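# Unpack heat sink and sheet onto pads, restore tools

## Task

Lift the finned metal heat sink and the slip sheet beneath it out of their crate. Set the heat sink upright with its fins pointing up, entirely inside the outline of the small pad. Lay the sheet flat, entirely inside the outline of the large pad. Then release everything and return every tool to the stand slot it came from. Finally, move the arm well away from the tools. The heat sink is too wide for grip50. Any tool still locked on the arm counts as part of the arm. Nothing may end up off the table.

## Robot and tools

Robot: one six-joint UF850 arm with a tool changer at its wrist and no hand of its own. It works by locking onto tools that hang in a stand: grip50 (a two-finger gripper, 50 mm opening), grip85 (a two-finger gripper, 85 mm opening) and cup (a suction cup). tool_id reports which one is attached: grip50, grip85, cup or none. There are two head cameras, cam_head_left and cam_head_right, each 672x504.

Frames: the scene frame has its origin on the table top directly beneath the arm base. +z is up, and +y is to the left when looking along +x. end_effector_position is the centre of the changer's flat face, in metres. end_effector_quat_wxyz is its orientation, with w first. The face's z axis points away from the arm. Tool points, in mm along the face's x, y, z axes: grip50 grip point (0, -25, 180); grip85 grip point (0, 0, 173) when closed, about 13 mm closer when fully open; cup rim centre (0, 0, 175). Both grippers close along face x.

The row: every motion command uses one row of 15 numbers, all absolute targets, in this order:
- x, y, z: scene frame, in metres.
- qw, qx, qy, qz: scene frame.
- lock: >0 locks, <0 unlocks, 0 keeps the last command.
- grip50_position, grip50_force_limit, grip50_speed.
- grip85_position, grip85_force_limit, grip85_speed.
- cup_suction.
The last eight numbers are scaled to -1..1.
- Gripper position: +1 is fully open. grip50's pads meet near -0.65 and grip85's near -0.8. -1 means close until blocked.
- Force limit: -1 is about 20 N; +1 is 185 N (grip50) or 235 N (grip85).
- Speed: about 20 mm/s at -1, 150 mm/s at +1.
- cup_suction: above 0.01 is on; at or below 0.01 is off and vents the cup.
Repeat the quaternion in every row to hold orientation. Each step, the commanded pose is clipped to within 70 mm and 16 degrees of the measured pose.

Tools (functions):
- execute_actions {actions, pictures}. actions holds at most one item.
  - An empty list just reports the state.
  - {rows, steps}: up to 15 rows, steps at most 15, each step 1/30 s. The last row repeats if steps exceed rows.
  - {steps} alone: a wait of up to 300 steps, counted from the previous result.
  - A target more than 0.6 m from the last reported position along any face axis is refused, and nothing is sent.
- move {target: one 15-number row, speed}: drives the face in a straight line toward that absolute pose.
  - speed is 0.002 to 0.5 m/s (default 0.25); turning is capped at twice that value in rad/s.
  - Paths last 0.5 to 10 s. The path ignores obstacles and the arm can overshoot speed. Aiming past a contact point presses harder.
  - The result adds a move: line giving the outcome (done, off_target, moving, held, fault), any limits (paced = the pose was clipped; held = checks blocked steps) and the distance to the target.
- wait {seconds 0-10}: lets the scene run with nothing new sent.
- zoom_image {camera, region [x0,y0,x1,y1] pixels, max 504x504}: a closer view of that camera's last full image.
- read_manual {section "licences"}: licence texts only.
- finished_scene {scene}: ends and grades the current scene. This is irreversible.

Result lines: the state line gives face pose and velocities. Joint positions and torques are listed base to wrist; torques carry offsets and noise. Other lines:
- "pose unreachable" and HELD steps mean the clearance check changed or blocked the command.
- Hand target shows where the controller is currently heading.
- plate_near, locked, unlocked, in_stand and unlock_refused report the tool changer.
- Tool readings show n/a until that tool is attached and ready.

Taking a tool: put the face flat on the tool plate, within about 1 mm of the plate centre and about 1 degree of angle. The face's -y must point toward the open side of the fork. When plate_near is 1, send lock +1 and wait until locked is 1. The tool then starts up: a gripper closes and reopens by itself, so keep it empty. Wait until its readings show numbers. Next, lift about 20 mm (between 10 and 30 mm). Then slide at least 110 mm toward face -y before rising further. To return a tool, reverse that path. When in_stand is 1, stay still, send lock -1 and wait for unlocked = 1. Unlocking anywhere else is refused. Forks have 10 mm stops. The fork arms sit 40-70 mm to each side along face x, 45 mm toward the open side, with tops 18 mm below the plate face. Slots are 180 mm apart. Changer size: 63 mm across; the contact block extends 46 mm on the -y side, and the lock motor 58 mm on the +y side.

Gripping: send position -1 and hold it there. object_status 2 means an object stopped the fingers. 0 means moving, 1 means blocked while opening, and 3 means at the target or pads met (also possible on thin items). grip50 opening in mm is about (250 - grip50_position_measured) x 0.202. grip85 counts: 78 = 60 mm, 130 = 40 mm, 180 = 20 mm, 230 = closed. Use grip85 or the cup for the heat sink.

Suction: turn it on and seat the whole rim on a smooth flat area, away from edges and holes. cup_suction_measured near 1 means a good seal; near 0 means no seal. cup_part_present turns on at 0.50. The held part is drawn up to 12 mm toward the face. To release, set the part down, switch suction off, and rise 15 mm. Unlocking the cup drops whatever it holds.

Avoid:
- Knocking anything off the table.
- Drops, slips, slams and fast contact.
- Swinging heavy or off-centre loads, which can tear loose.
Loose objects may be nudged now and then. If contact torque reaches a joint's load limit (waist/shoulder 52.8, elbow 44, forearm roll 23.7, wrist pitch/roll 16.7 N m), the arm backs off, holds for 10 s and drops the rest of the call. Holding loads heats the motors: a warning appears at 65 °C and the brakes engage at 80 °C. Joint ranges are in rad; the elbow will not fully straighten.

Each tool is called after "Request:" by a JSON object that holds its "name" and its "arguments".

## Session

Request:
{"name": "execute_actions", "arguments": {"actions": []}}

Scene clock: 0.00 s of 9600.00 s.
end_effector_position=(+0.4620, +0.0239, +0.3569) locked=0 unlocked=1 plate_near=0 in_stand=0 unlock_refused=0 tool_id=none grip50_position_measured=n/a grip50_object_status=n/a grip85_position_measured=n/a grip85_object_status=n/a cup_suction_measured=n/a cup_part_present=n/a end_effector_quat_wxyz=(+0.002, +0.688, +0.726, -0.003) end_effector_velocity=(+0.000, +0.000, -0.000) end_effector_angular_velocity=(-0.000, +0.000, +0.002)
Joint positions: [-0.001 -0.268 -0.838 -0.003 -0.564 -0.002]
Joint velocities: [ 0.    -0.001 -0.    -0.001  0.    -0.001]
Joint torques (N m, as the arm reports them, + toward a larger angle): no reading
Motor temperatures (°C, as the motors report them): [22 26 26 26 30 24]
Hand target: +0.462, +0.024, +0.357; +0.002, +0.688, +0.726, -0.003

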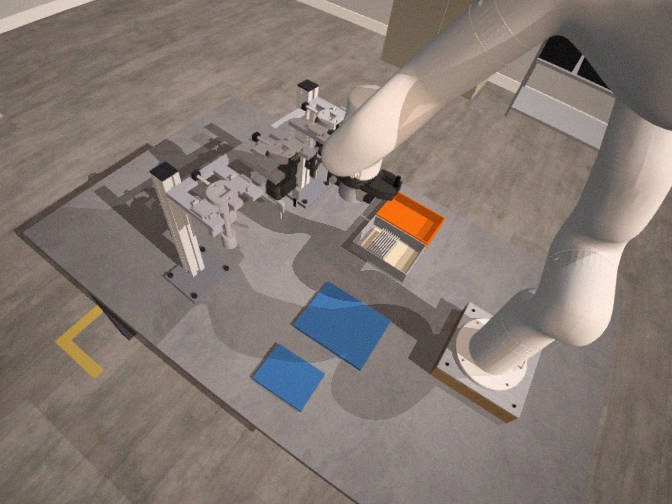

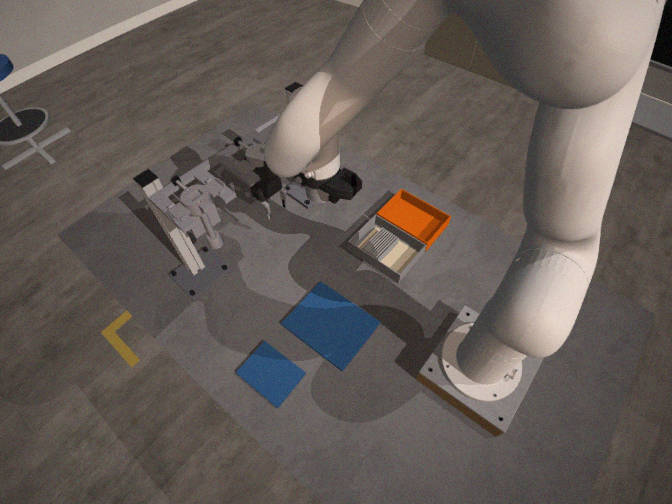

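Request:
{"name": "zoom_image", "arguments": {"camera": "cam_head_left", "region": [140, 70, 460, 310]}}

Request:
{"name": "move", "arguments": {"target": [0.25,-0.35,0.40,0,0.7071,0.7071,0,0,1,0,0,1,0,0,0]}}

Request:
{"name": "zoom_image", "arguments": {"camera": "cam_head_left", "region": [140, 70, 460, 310]}}

Request:
{"name": "zoom_image", "arguments": {"camera": "cam_head_right", "region": [130, 70, 450, 310]}}

Region (140, 70, 460, 310) of cam_head_left's 672x504 image, scaled by 1.575, with more detail than that image has; it fills the top 378 rows of this view, and the rest is white.

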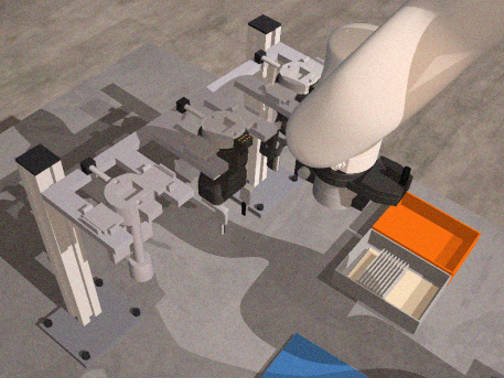

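Scene clock: 6.77 s of 9600.00 s.
end_effector_position=(+0.2487, -0.3504, +0.3999) locked=0 unlocked=1 plate_near=0 in_stand=0 unlock_refused=0 tool_id=none grip50_position_measured=n/a grip50_object_status=n/a grip85_position_measured=n/a grip85_object_status=n/a cup_suction_measured=n/a cup_part_present=n/a end_effector_quat_wxyz=(+0.000, +0.707, +0.707, -0.003) end_effector_velocity=(-0.001, -0.002, +0.000) end_effector_angular_velocity=(+0.000, -0.001, -0.001)
Joint positions: [-1.012 -0.134 -0.784  0.004 -0.648 -0.965]
Joint velocities: [-0.005 -0.002 -0.003  0.002 -0.001 -0.006]
Joint torques (N m, as the arm reports them, + toward a larger angle): [ -2.03  24.64 -27.     0.45  -0.23  -0.64]
Motor temperatures (°C, as the motors report them): [22 26 26 26 30 24]
Hand target: +0.249, -0.351, +0.400; +0.000, +0.707, +0.707, -0.003
Off the commanded pose: 0.001 m, 0 deg.
move: done

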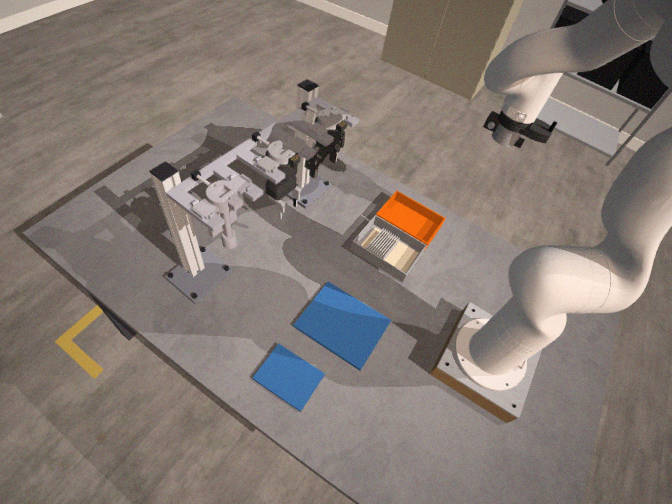

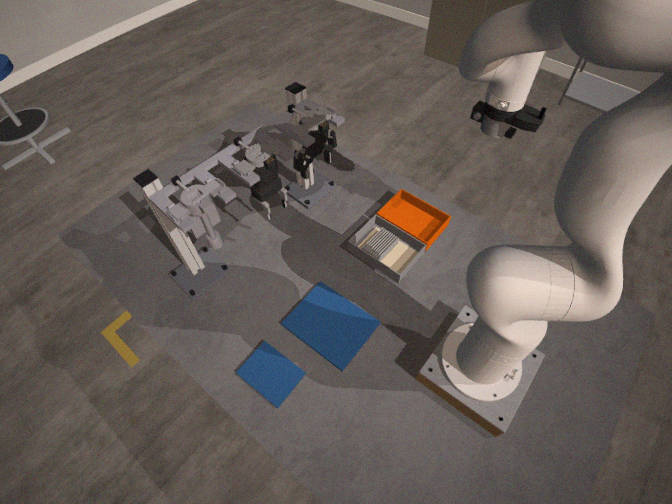

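Region (140, 70, 460, 310) of cam_head_left's 672x504 image, scaled by 1.575, with more detail than that image has; it fills the top 378 rows of this view, and the rest is white.

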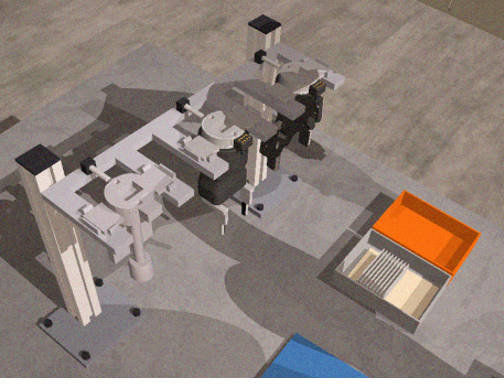

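Region (130, 70, 450, 310) of cam_head_right's 672x504 image, scaled by 1.575, with more detail than that image has; it fills the top 378 rows of this view, and the rest is white.

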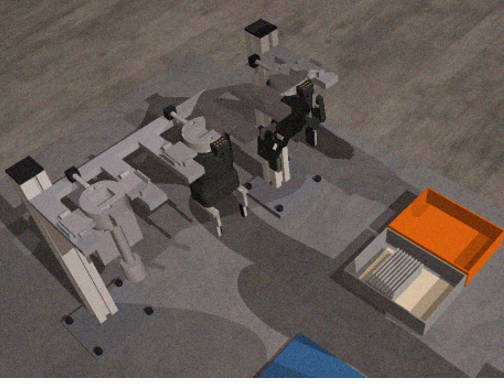

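Request:
{"name": "move", "arguments": {"target": [0.55,-0.2,0.33,0,0.7071,0.7071,0,0,1,0,0,1,0,0,0]}}

Request:
{"name": "zoom_image", "arguments": {"camera": "cam_head_left", "region": [200, 50, 460, 250]}}

Request:
{"name": "zoom_image", "arguments": {"camera": "cam_head_right", "region": [200, 50, 460, 250]}}

Scene clock: 15.93 s of 9600.00 s.
end_effector_position=(+0.5517, -0.2006, +0.3324) locked=0 unlocked=1 plate_near=0 in_stand=0 unlock_refused=0 tool_id=none grip50_position_measured=n/a grip50_object_status=n/a grip85_position_measured=n/a grip85_object_status=n/a cup_suction_measured=n/a cup_part_present=n/a end_effector_quat_wxyz=(+0.002, +0.707, +0.707, +0.003) end_effector_velocity=(+0.002, +0.000, -0.001) end_effector_angular_velocity=(-0.001, +0.002, +0.001)
Joint positions: [-0.405 -0.571 -1.204  0.017 -0.622 -0.368]
Joint velocities: [ 0.002 -0.005 -0.005 -0.002 -0.001  0.003]
Joint torques (N m, as the arm reports them, + toward a larger angle): [-0.82 16.7  -9.94  0.74 -1.47 -0.71]
Motor temperatures (°C, as the motors report them): [22 26 26 26 30 24]
Hand target: +0.551, -0.200, +0.331; +0.000, +0.707, +0.707, +0.002
Off the commanded pose: 0.003 m, 0 deg.
move: done

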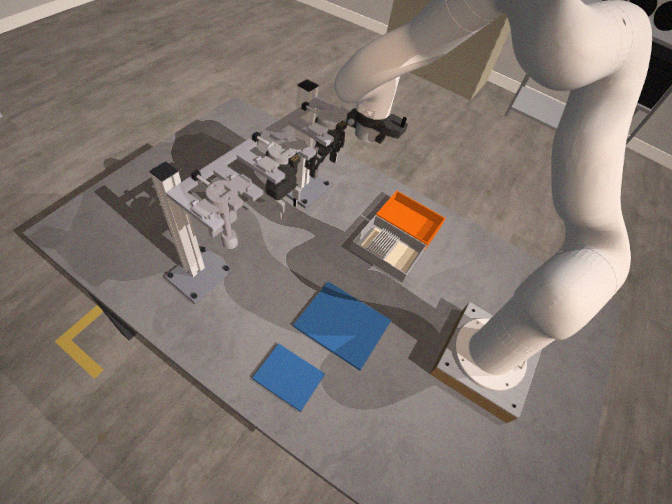

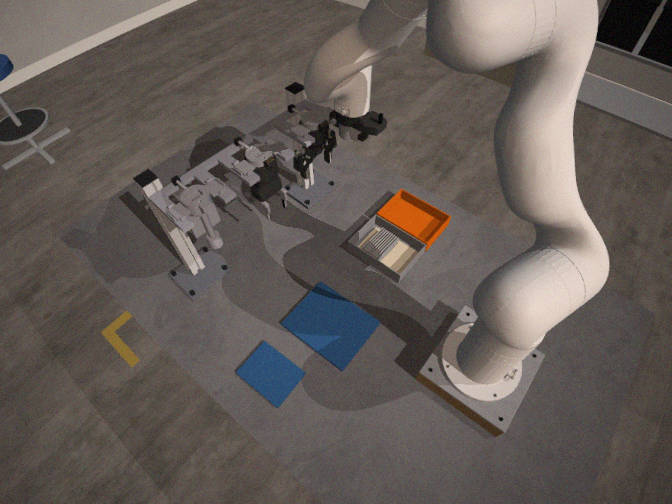

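Region (200, 50, 460, 250) of cam_head_left's 672x504 image, scaled by 1.938, with more detail than that image has; it fills the top 388 rows of this view, and the rest is white.

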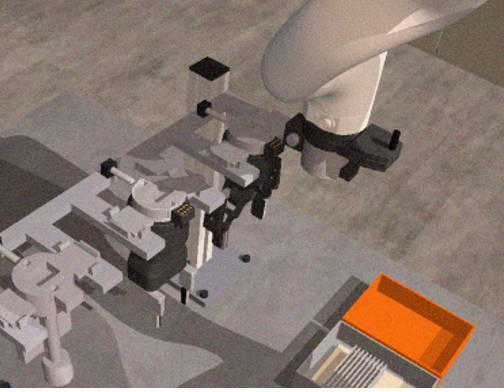

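Region (200, 50, 460, 250) of cam_head_right's 672x504 image, scaled by 1.938, with more detail than that image has; it fills the top 388 rows of this view, and the rest is white.

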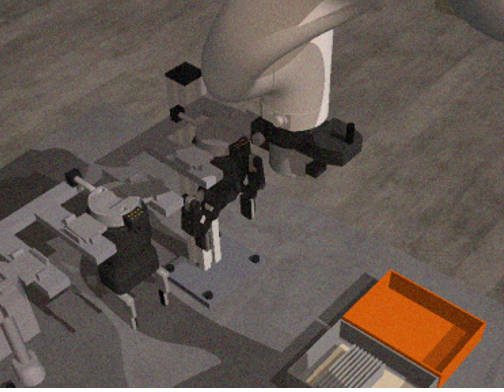

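Request:
{"name": "move", "arguments": {"target": [0.64,-0.22,0.33,0,0.7071,0.7071,0,0,1,0,0,1,0,0,0], "speed": 0.1}}

Request:
{"name": "zoom_image", "arguments": {"camera": "cam_head_left", "region": [240, 50, 400, 210]}}

Request:
{"name": "zoom_image", "arguments": {"camera": "cam_head_right", "region": [220, 50, 380, 210]}}

Scene clock: 36.67 s of 9600.00 s.
end_effector_position=(+0.5610, -0.2024, +0.3648) locked=0 unlocked=1 plate_near=0 in_stand=0 unlock_refused=0 tool_id=none grip50_position_measured=n/a grip50_object_status=n/a grip85_position_measured=n/a grip85_object_status=n/a cup_suction_measured=n/a cup_part_present=n/a end_effector_quat_wxyz=(+0.019, +0.707, +0.707, +0.010) end_effector_velocity=(-0.000, -0.000, +0.000) end_effector_angular_velocity=(-0.000, -0.000, -0.001)
Joint positions: [-0.403 -0.534 -1.232  0.016 -0.65  -0.365]
Joint velocities: [-0.     0.    -0.    -0.    -0.     0.001]
Joint torques (N m, as the arm reports them, + toward a larger angle): [ -1.89  40.17 -27.29   0.52  -0.1   -0.68]
Motor temperatures (°C, as the motors report them): [22 26 26 26 30 24]
Hand target: +0.561, -0.202, +0.365; +0.019, +0.707, +0.707, +0.010
Off the commanded pose: 0.088 m, 2 deg.
TORQUE FAULT: the external load on joint 2 (shoulder) reached its load limit, and the arm stopped for 10 seconds. The arm's remaining commands of this call were not run. Joint 2 (shoulder) moved back by up to 3 degrees. The arm holds there, with the lock number at 0 and the other tool numbers unchanged, and accepts commands again: back off and push less far. The arm stops again, at the same cost, whenever a joint's load reaches its limit.
move: fault

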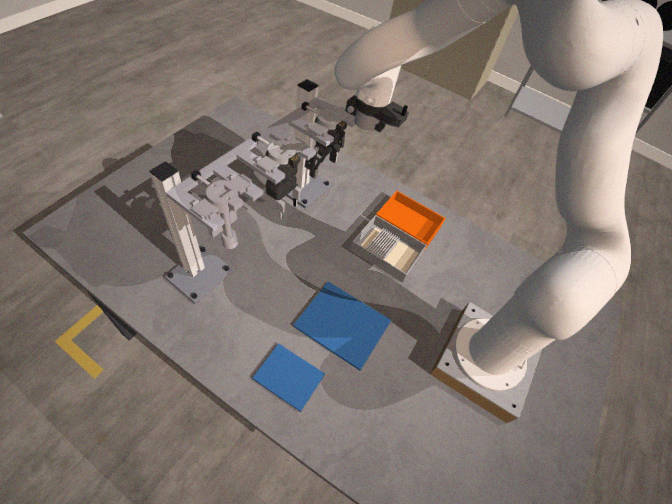

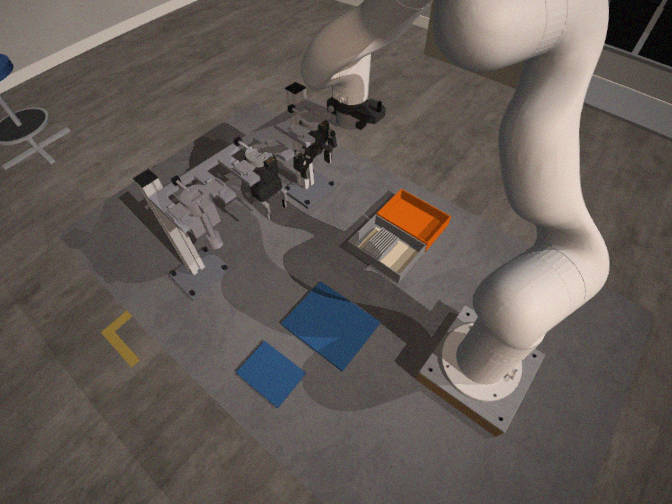

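Region (240, 50, 400, 210) of cam_head_left's 672x504 image, scaled by 3.150, with more detail than that image has.

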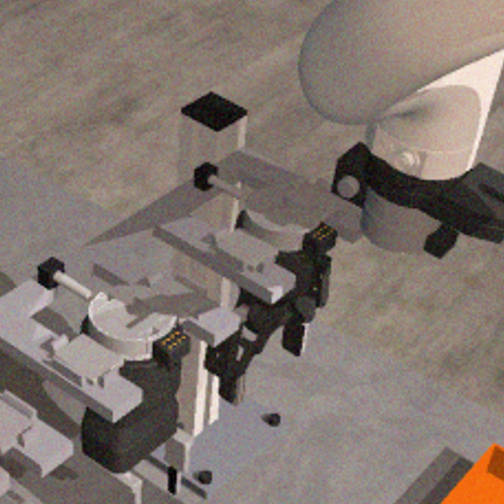

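Region (220, 50, 380, 210) of cam_head_right's 672x504 image, scaled by 3.150, with more detail than that image has.

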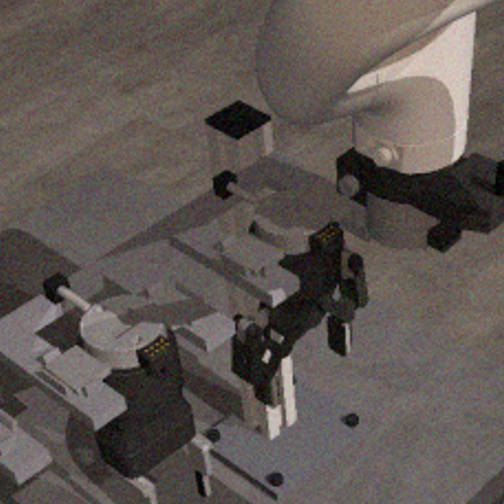

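Request:
{"name": "move", "arguments": {"target": [0.56,-0.2,0.42,0,0.7071,0.7071,0,0,1,0,0,1,0,0,0], "speed": 0.1}}

Request:
{"name": "move", "arguments": {"target": [0.62,-0.15,0.40,0,0.7071,0.7071,0,0,1,0,0,1,0,0,0], "speed": 0.05}}

Request:
{"name": "zoom_image", "arguments": {"camera": "cam_head_left", "region": [240, 50, 400, 210]}}

Request:
{"name": "zoom_image", "arguments": {"camera": "cam_head_right", "region": [220, 50, 380, 210]}}

Scene clock: 44.17 s of 9600.00 s.
end_effector_position=(+0.5596, -0.1999, +0.4197) locked=0 unlocked=1 plate_near=0 in_stand=0 unlock_refused=0 tool_id=none grip50_position_measured=n/a grip50_object_status=n/a grip85_position_measured=n/a grip85_object_status=n/a cup_suction_measured=n/a cup_part_present=n/a end_effector_quat_wxyz=(-0.000, +0.707, +0.707, -0.000) end_effector_velocity=(+0.000, +0.000, +0.002) end_effector_angular_velocity=(-0.000, +0.001, +0.001)
Joint positions: [-0.4   -0.479 -1.289  0.009 -0.805 -0.355]
Joint velocities: [ 0.001  0.001 -0.003 -0.001 -0.005  0.001]
Joint torques (N m, as the arm reports them, + toward a larger angle): [ -2.1   38.53 -28.52   0.72  -0.26  -0.64]
Motor temperatures (°C, as the motors report them): [22 26 26 26 30 24]
Hand target: +0.560, -0.200, +0.420; +0.000, +0.707, +0.707, -0.000
Off the commanded pose: 0.000 m, 0 deg.
move: done

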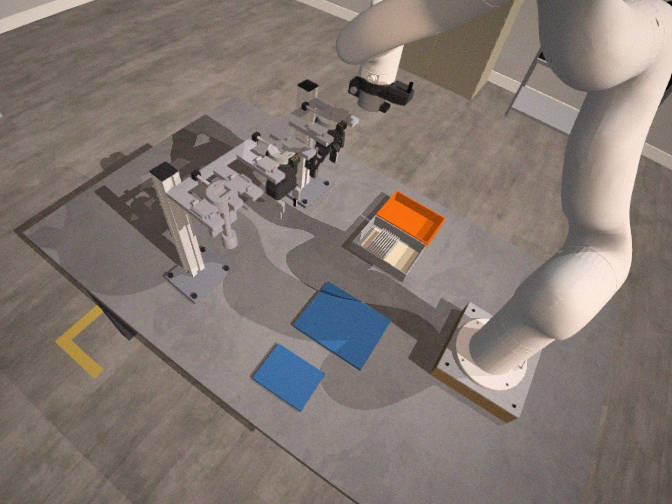

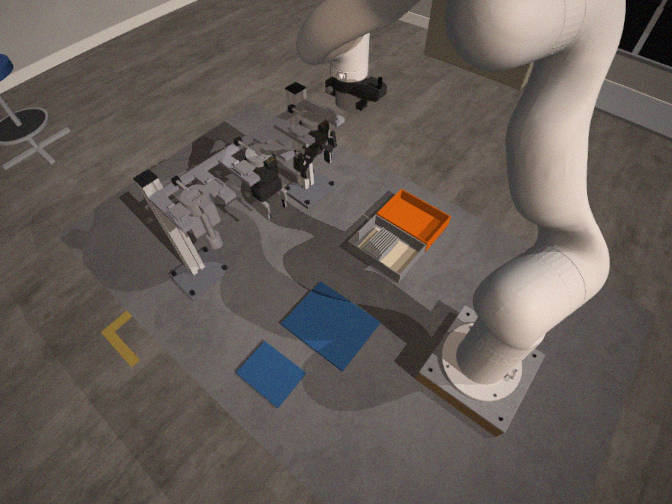

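Scene clock: 46.17 s of 9600.00 s.
end_effector_position=(+0.6201, -0.1501, +0.4002) locked=0 unlocked=1 plate_near=0 in_stand=0 unlock_refused=0 tool_id=none grip50_position_measured=n/a grip50_object_status=n/a grip85_position_measured=n/a grip85_object_status=n/a cup_suction_measured=n/a cup_part_present=n/a end_effector_quat_wxyz=(-0.000, +0.707, +0.707, +0.000) end_effector_velocity=(+0.001, +0.000, +0.000) end_effector_angular_velocity=(-0.001, -0.000, +0.001)
Joint positions: [-0.293 -0.601 -1.424  0.009 -0.817 -0.249]
Joint velocities: [ 0.001 -0.002 -0.003 -0.002 -0.001  0.002]
Joint torques (N m, as the arm reports them, + toward a larger angle): [ -2.18  42.43 -28.63   0.43  -0.28  -0.67]
Motor temperatures (°C, as the motors report them): [22 26 26 26 30 24]
Hand target: +0.620, -0.150, +0.400; -0.000, +0.707, +0.707, +0.000
Off the commanded pose: 0.000 m, 0 deg.
move: done

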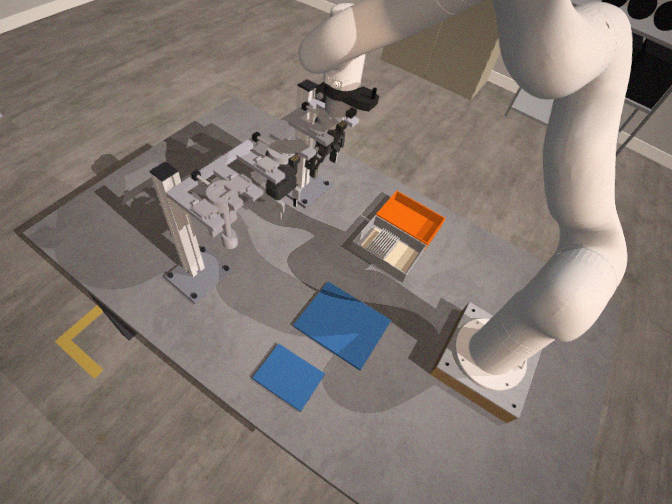

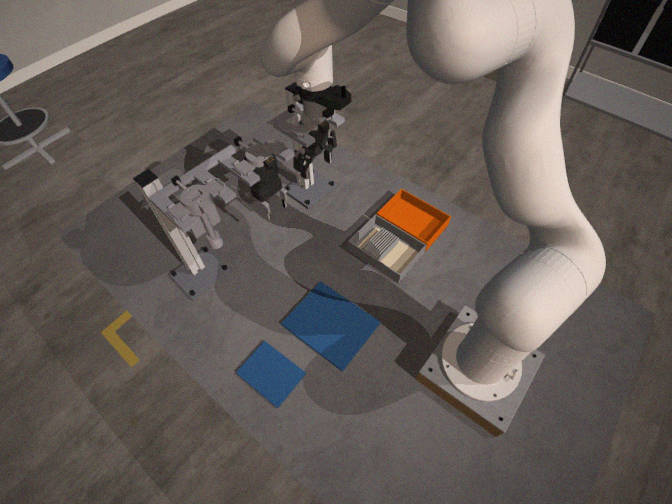

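Region (240, 50, 400, 210) of cam_head_left's 672x504 image, scaled by 3.150, with more detail than that image has.

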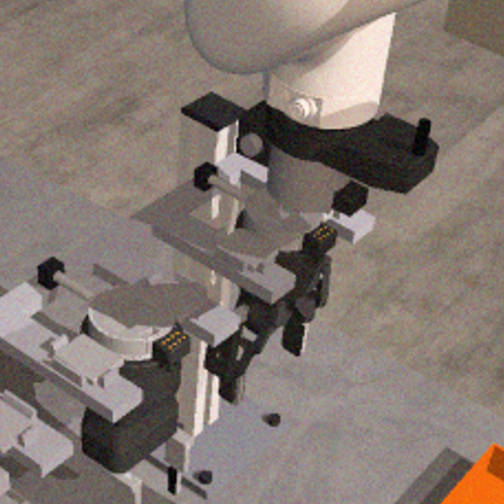

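Region (220, 50, 380, 210) of cam_head_right's 672x504 image, scaled by 3.150, with more detail than that image has.

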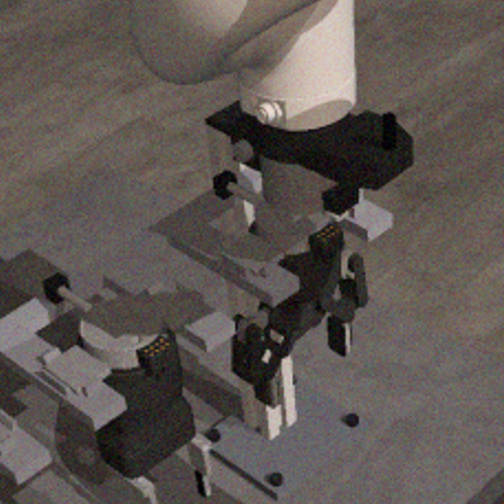

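Request:
{"name": "move", "arguments": {"target": [0.63,-0.165,0.375,0,0.7071,0.7071,0,0,1,0,0,1,0,0,0], "speed": 0.02}}

Request:
{"name": "zoom_image", "arguments": {"camera": "cam_head_left", "region": [270, 70, 390, 170]}}

Request:
{"name": "zoom_image", "arguments": {"camera": "cam_head_right", "region": [250, 70, 370, 170]}}

Scene clock: 54.40 s of 9600.00 s.
end_effector_position=(+0.6302, -0.1650, +0.3756) locked=0 unlocked=1 plate_near=0 in_stand=0 unlock_refused=0 tool_id=none grip50_position_measured=n/a grip50_object_status=n/a grip85_position_measured=n/a grip85_object_status=n/a cup_suction_measured=n/a cup_part_present=n/a end_effector_quat_wxyz=(+0.000, +0.707, +0.707, +0.000) end_effector_velocity=(+0.001, -0.001, -0.000) end_effector_angular_velocity=(-0.002, -0.003, -0.000)
Joint positions: [-0.311 -0.66  -1.457  0.009 -0.79  -0.267]
Joint velocities: [-0.001 -0.002 -0.003 -0.001  0.002  0.   ]
Joint torques (N m, as the arm reports them, + toward a larger angle): [ -1.7   41.22 -26.14   0.74  -0.2   -0.64]
Motor temperatures (°C, as the motors report them): [22 26 26 26 30 24]
Hand target: +0.630, -0.165, +0.375; -0.000, +0.707, +0.707, -0.000
Off the commanded pose: 0.001 m, 0 deg.
move: done

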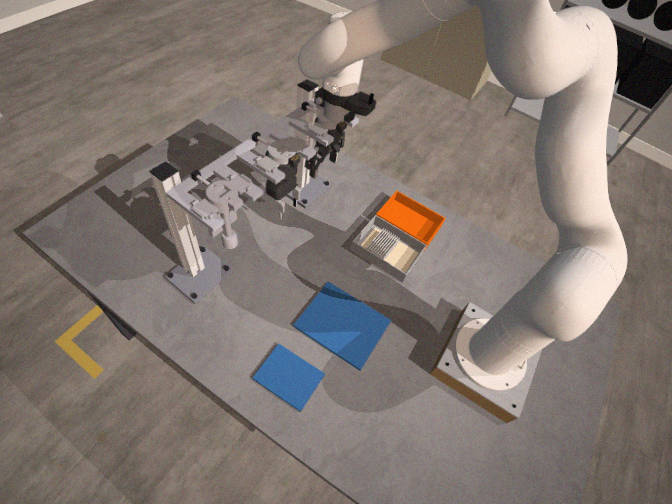

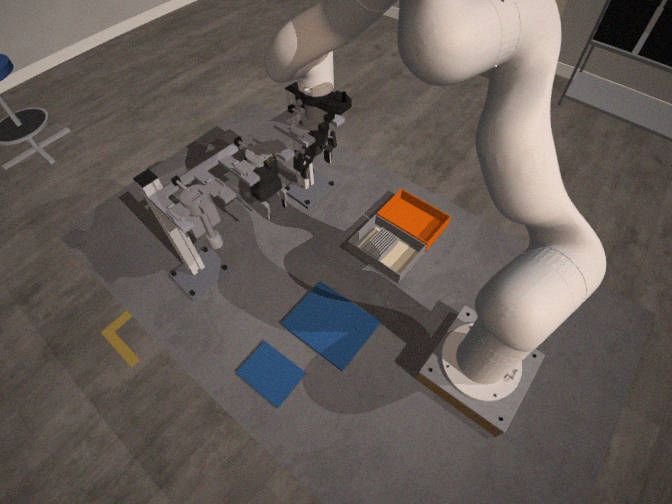

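Region (270, 70, 390, 170) of cam_head_left's 672x504 image, scaled by 4.200, with more detail than that image has.

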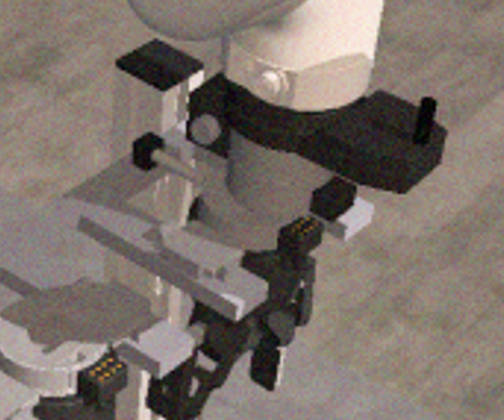

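Region (250, 70, 370, 170) of cam_head_right's 672x504 image, scaled by 4.200, with more detail than that image has.

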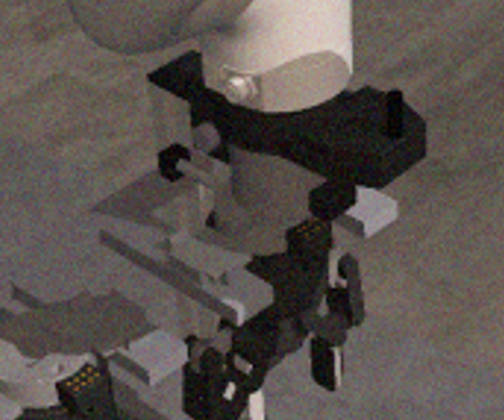

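Request:
{"name": "move", "arguments": {"target": [0.637,-0.153,0.372,0,0.7071,0.7071,0,0,1,0,0,1,0,0,0], "speed": 0.02}}

Request:
{"name": "zoom_image", "arguments": {"camera": "cam_head_left", "region": [290, 80, 370, 150]}}

Request:
{"name": "zoom_image", "arguments": {"camera": "cam_head_right", "region": [270, 80, 350, 150]}}

Scene clock: 60.90 s of 9600.00 s.
end_effector_position=(+0.6380, -0.1533, +0.3747) locked=0 unlocked=1 plate_near=0 in_stand=0 unlock_refused=0 tool_id=none grip50_position_measured=n/a grip50_object_status=n/a grip85_position_measured=n/a grip85_object_status=n/a cup_suction_measured=n/a cup_part_present=n/a end_effector_quat_wxyz=(+0.002, +0.707, +0.707, +0.001) end_effector_velocity=(+0.001, +0.001, +0.000) end_effector_angular_velocity=(+0.000, -0.001, -0.002)
Joint positions: [-0.291 -0.67  -1.471  0.009 -0.79  -0.247]
Joint velocities: [ 0.001 -0.    -0.002  0.001  0.     0.003]
Joint torques (N m, as the arm reports them, + toward a larger angle): [ 1.56 16.82 -8.41  1.49  0.41 -0.62]
Motor temperatures (°C, as the motors report them): [22 26 26 26 30 24]
Hand target: +0.637, -0.153, +0.372; -0.000, +0.707, +0.707, +0.000
Off the commanded pose: 0.003 m, 0 deg.
move: done

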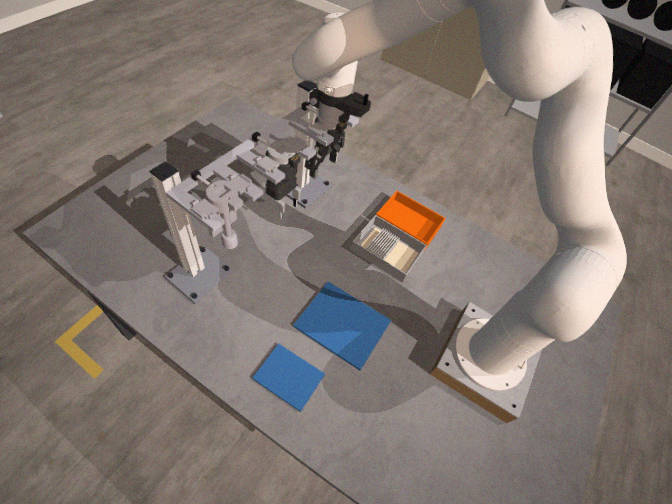

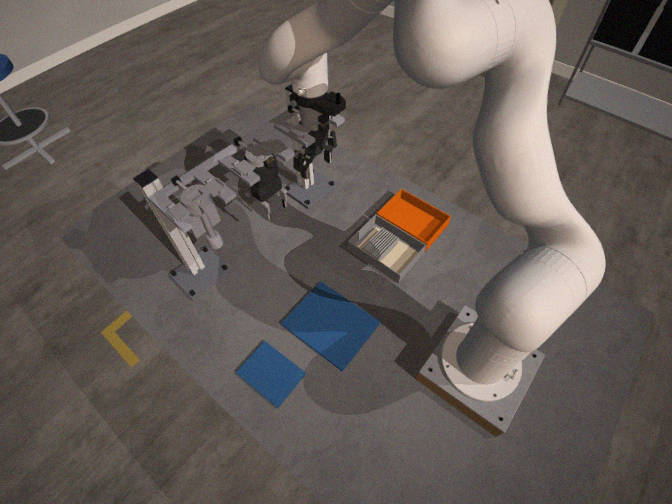

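Region (290, 80, 370, 150) of cam_head_left's 672x504 image, scaled by 6.300, with more detail than that image has; it fills the top 441 rows of this view, and the rest is white.

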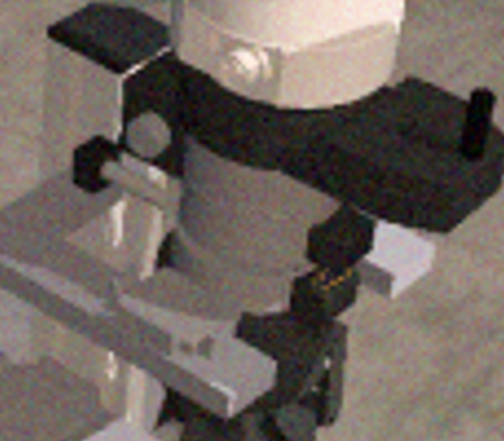

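Region (270, 80, 350, 150) of cam_head_right's 672x504 image, scaled by 6.300, with more detail than that image has; it fills the top 441 rows of this view, and the rest is white.

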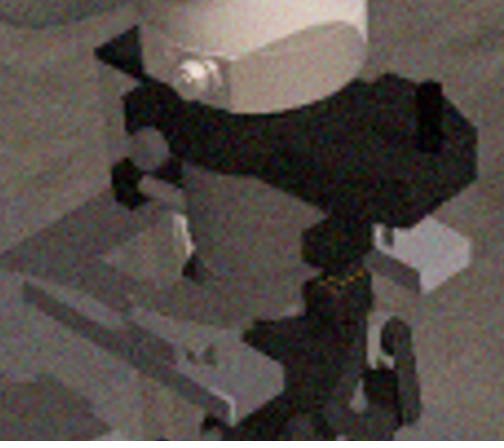

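Request:
{"name": "move", "arguments": {"target": [0.63,-0.153,0.39,0,0.7071,0.7071,0,0,1,0,0,1,0,0,0], "speed": 0.05}}

Request:
{"name": "move", "arguments": {"target": [0.53,-0.203,0.39,0,0.7071,0.7071,0,0,1,0,0,1,0,0,0], "speed": 0.1}}

Request:
{"name": "move", "arguments": {"target": [0.53,-0.203,0.338,0,0.7071,0.7071,0,0,1,0,0,1,0,0,0], "speed": 0.05}}

Request:
{"name": "move", "arguments": {"target": [0.556,-0.203,0.338,0,0.7071,0.7071,0,0,1,0,0,1,0,0,0], "speed": 0.01}}

Request:
{"name": "execute_actions", "arguments": {"actions": [{"rows":[[0.558,-0.203,0.338,0,0.7071,0.7071,0,0,1,0,0,1,0,0,0]]}], "pictures": false}}

Scene clock: 69.07 s of 9600.00 s.
end_effector_position=(+0.6299, -0.1530, +0.3897) locked=0 unlocked=1 plate_near=0 in_stand=0 unlock_refused=0 tool_id=none grip50_position_measured=n/a grip50_object_status=n/a grip85_position_measured=n/a grip85_object_status=n/a cup_suction_measured=n/a cup_part_present=n/a end_effector_quat_wxyz=(-0.000, +0.707, +0.707, -0.000) end_effector_velocity=(-0.001, -0.000, +0.001) end_effector_angular_velocity=(-0.001, +0.000, +0.000)
Joint positions: [-0.294 -0.637 -1.455  0.009 -0.812 -0.249]
Joint velocities: [-0.     0.003  0.001 -0.001 -0.002  0.   ]
Joint torques (N m, as the arm reports them, + toward a larger angle): [ -1.45  42.89 -28.52   0.68  -0.2   -0.64]
Motor temperatures (°C, as the motors report them): [22 26 26 26 30 24]
Hand target: +0.630, -0.153, +0.390; +0.000, +0.707, +0.707, -0.000
Off the commanded pose: 0.000 m, 0 deg.
move: done

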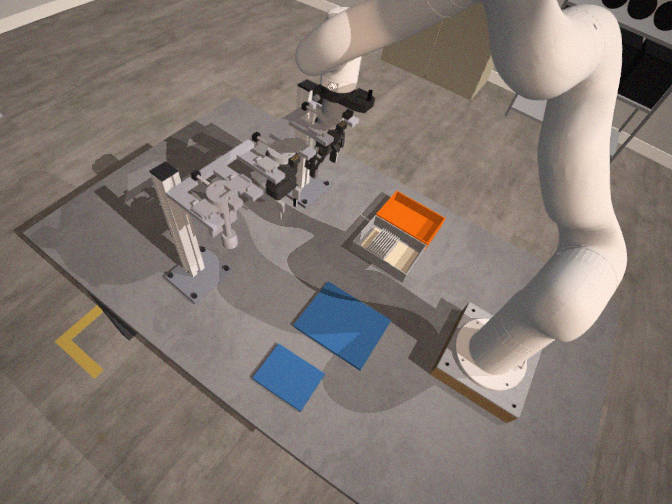

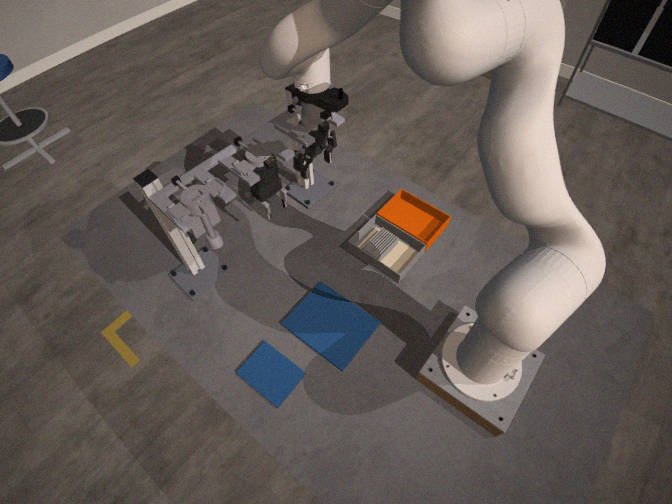

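Scene clock: 70.60 s of 9600.00 s.
end_effector_position=(+0.5301, -0.2029, +0.3897) locked=0 unlocked=1 plate_near=0 in_stand=0 unlock_refused=0 tool_id=none grip50_position_measured=n/a grip50_object_status=n/a grip85_position_measured=n/a grip85_object_status=n/a cup_suction_measured=n/a cup_part_present=n/a end_effector_quat_wxyz=(+0.000, +0.707, +0.707, -0.000) end_effector_velocity=(-0.002, -0.001, +0.000) end_effector_angular_velocity=(+0.000, -0.000, -0.000)
Joint positions: [-0.422 -0.453 -1.177  0.01  -0.719 -0.379]
Joint velocities: [-0.002  0.003  0.004  0.001  0.001 -0.003]
Joint torques (N m, as the arm reports them, + toward a larger angle): [ -1.65  36.99 -27.59   0.36  -0.28  -0.7 ]
Motor temperatures (°C, as the motors report them): [22 26 26 26 30 24]
Hand target: +0.530, -0.203, +0.390; +0.000, +0.707, +0.707, -0.000
Off the commanded pose: 0.000 m, 0 deg.
move: done

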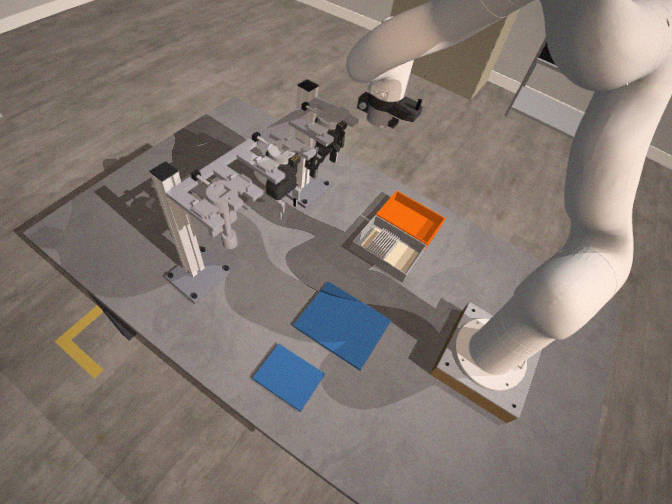

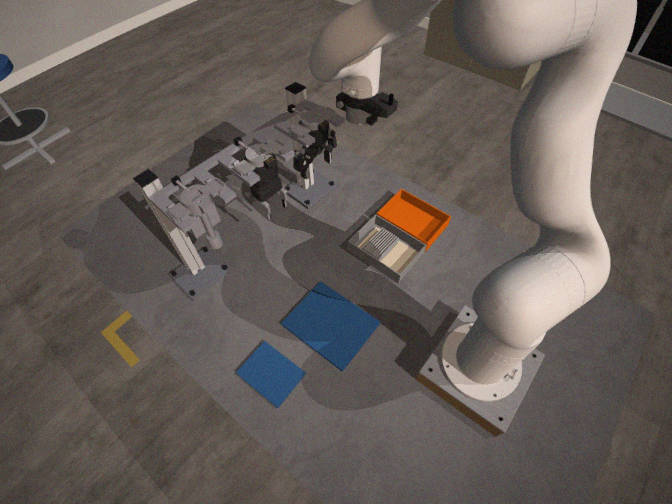

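Scene clock: 71.97 s of 9600.00 s.
end_effector_position=(+0.5303, -0.2031, +0.3382) locked=0 unlocked=1 plate_near=0 in_stand=0 unlock_refused=0 tool_id=none grip50_position_measured=n/a grip50_object_status=n/a grip85_position_measured=n/a grip85_object_status=n/a cup_suction_measured=n/a cup_part_present=n/a end_effector_quat_wxyz=(+0.000, +0.707, +0.707, +0.000) end_effector_velocity=(+0.000, +0.000, -0.002) end_effector_angular_velocity=(-0.001, -0.001, +0.003)
Joint positions: [-0.422 -0.524 -1.147  0.012 -0.618 -0.382]
Joint velocities: [ 0.001 -0.003  0.    -0.001  0.004 -0.001]
Joint torques (N m, as the arm reports them, + toward a larger angle): [ -1.64  38.38 -25.99   0.22  -0.19  -0.6 ]
Motor temperatures (°C, as the motors report them): [22 26 26 26 30 24]
Hand target: +0.530, -0.203, +0.338; -0.000, +0.707, +0.707, +0.000
Off the commanded pose: 0.000 m, 0 deg.
move: done

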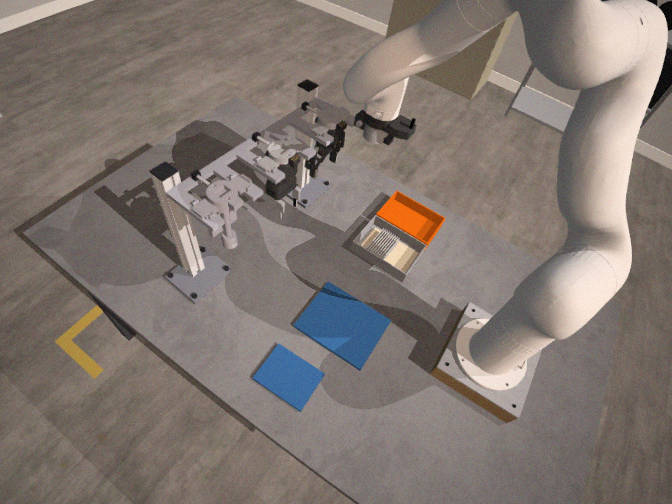

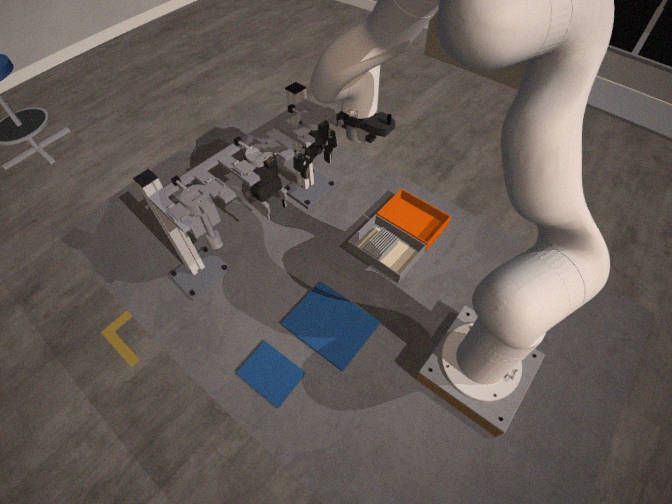

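Scene clock: 74.77 s of 9600.00 s.
end_effector_position=(+0.5559, -0.2030, +0.3381) locked=0 unlocked=1 plate_near=0 in_stand=0 unlock_refused=0 tool_id=none grip50_position_measured=n/a grip50_object_status=n/a grip85_position_measured=n/a grip85_object_status=n/a cup_suction_measured=n/a cup_part_present=n/a end_effector_quat_wxyz=(+0.000, +0.707, +0.707, +0.000) end_effector_velocity=(+0.002, +0.000, +0.000) end_effector_angular_velocity=(+0.000, -0.000, -0.000)
Joint positions: [-0.406 -0.575 -1.226  0.012 -0.646 -0.364]
Joint velocities: [ 0.001 -0.003 -0.005  0.001 -0.002  0.001]
Joint torques (N m, as the arm reports them, + toward a larger angle): [ -1.95  39.59 -26.67   0.27  -0.29  -0.63]
Motor temperatures (°C, as the motors report them): [22 26 26 26 30 24]
Hand target: +0.556, -0.203, +0.338; +0.000, +0.707, +0.707, +0.000
Off the commanded pose: 0.000 m, 0 deg.
move: done

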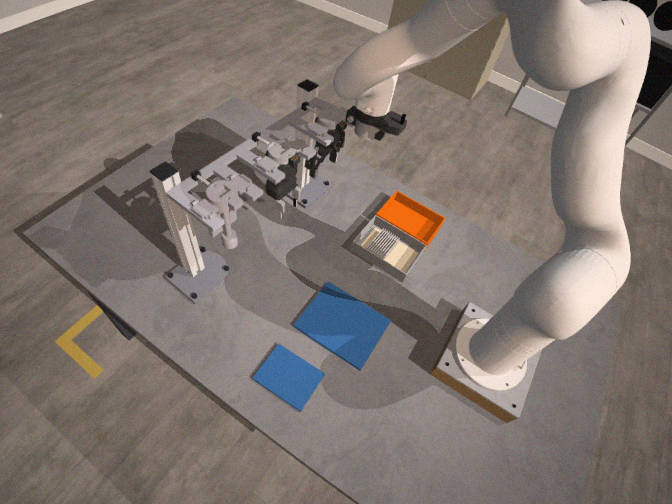

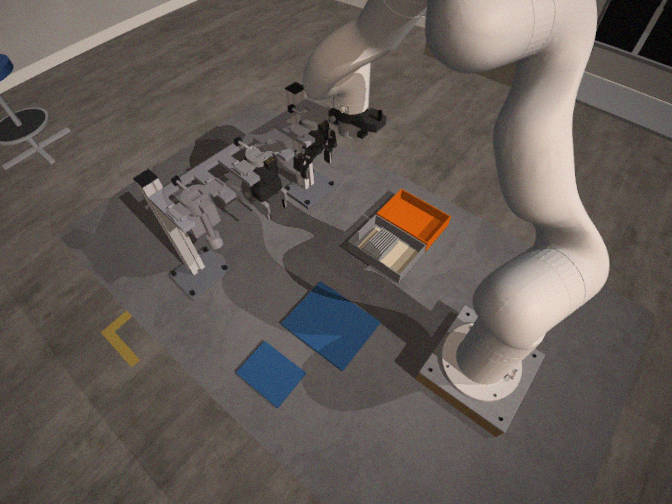

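Scene clock: 75.27 s of 9600.00 s.
end_effector_position=(+0.5570, -0.2029, +0.3376) locked=0 unlocked=1 plate_near=0 in_stand=0 unlock_refused=0 tool_id=none grip50_position_measured=n/a grip50_object_status=n/a grip85_position_measured=n/a grip85_object_status=n/a cup_suction_measured=n/a cup_part_present=n/a end_effector_quat_wxyz=(-0.002, +0.707, +0.707, -0.001) end_effector_velocity=(+0.001, +0.000, +0.001) end_effector_angular_velocity=(+0.002, -0.003, -0.003)
Joint positions: [-0.405 -0.579 -1.231  0.011 -0.651 -0.363]
Joint velocities: [ 0.    -0.    -0.002  0.004  0.001  0.   ]
Joint torques (N m, as the arm reports them, + toward a larger angle): [  3.8   38.67 -38.06   0.88   4.13  -1.  ]
Motor temperatures (°C, as the motors report them): [22 26 26 26 30 24]
Hand target: +0.558, -0.203, +0.338; -0.000, +0.707, +0.707, -0.000
Off the commanded pose: 0.001 m, 0 deg.
Steps of this call (steps 1 to 15: all 15 steps of this action). Readings (end_effector_position | what the end effector reports):
1: (+0.5560, -0.2030, +0.3381) | locked=0 unlocked=1 plate_near=0 in_stand=0 unlock_refused=0 tool_id=none grip50_position_measured=n/a grip50_object_status=n/a grip85_position_measured=n/a grip85_object_status=n/a cup_suction_measured=n/a cup_part_present=n/a
2: (+0.5563, -0.2030, +0.3381) | locked=0 unlocked=1 plate_near=0 in_stand=0 unlock_refused=0 tool_id=none grip50_position_measured=n/a grip50_object_status=n/a grip85_position_measured=n/a grip85_object_status=n/a cup_suction_measured=n/a cup_part_present=n/a
4: (+0.5567, -0.2030, +0.3379) | locked=0 unlocked=1 plate_near=0 in_stand=0 unlock_refused=0 tool_id=none grip50_position_measured=n/a grip50_object_status=n/a grip85_position_measured=n/a grip85_object_status=n/a cup_suction_measured=n/a cup_part_present=n/a
8: (+0.5568, -0.2029, +0.3375) | locked=0 unlocked=1 plate_near=0 in_stand=0 unlock_refused=0 tool_id=none grip50_position_measured=n/a grip50_object_status=n/a grip85_position_measured=n/a grip85_object_status=n/a cup_suction_measured=n/a cup_part_present=n/a
15: the state above


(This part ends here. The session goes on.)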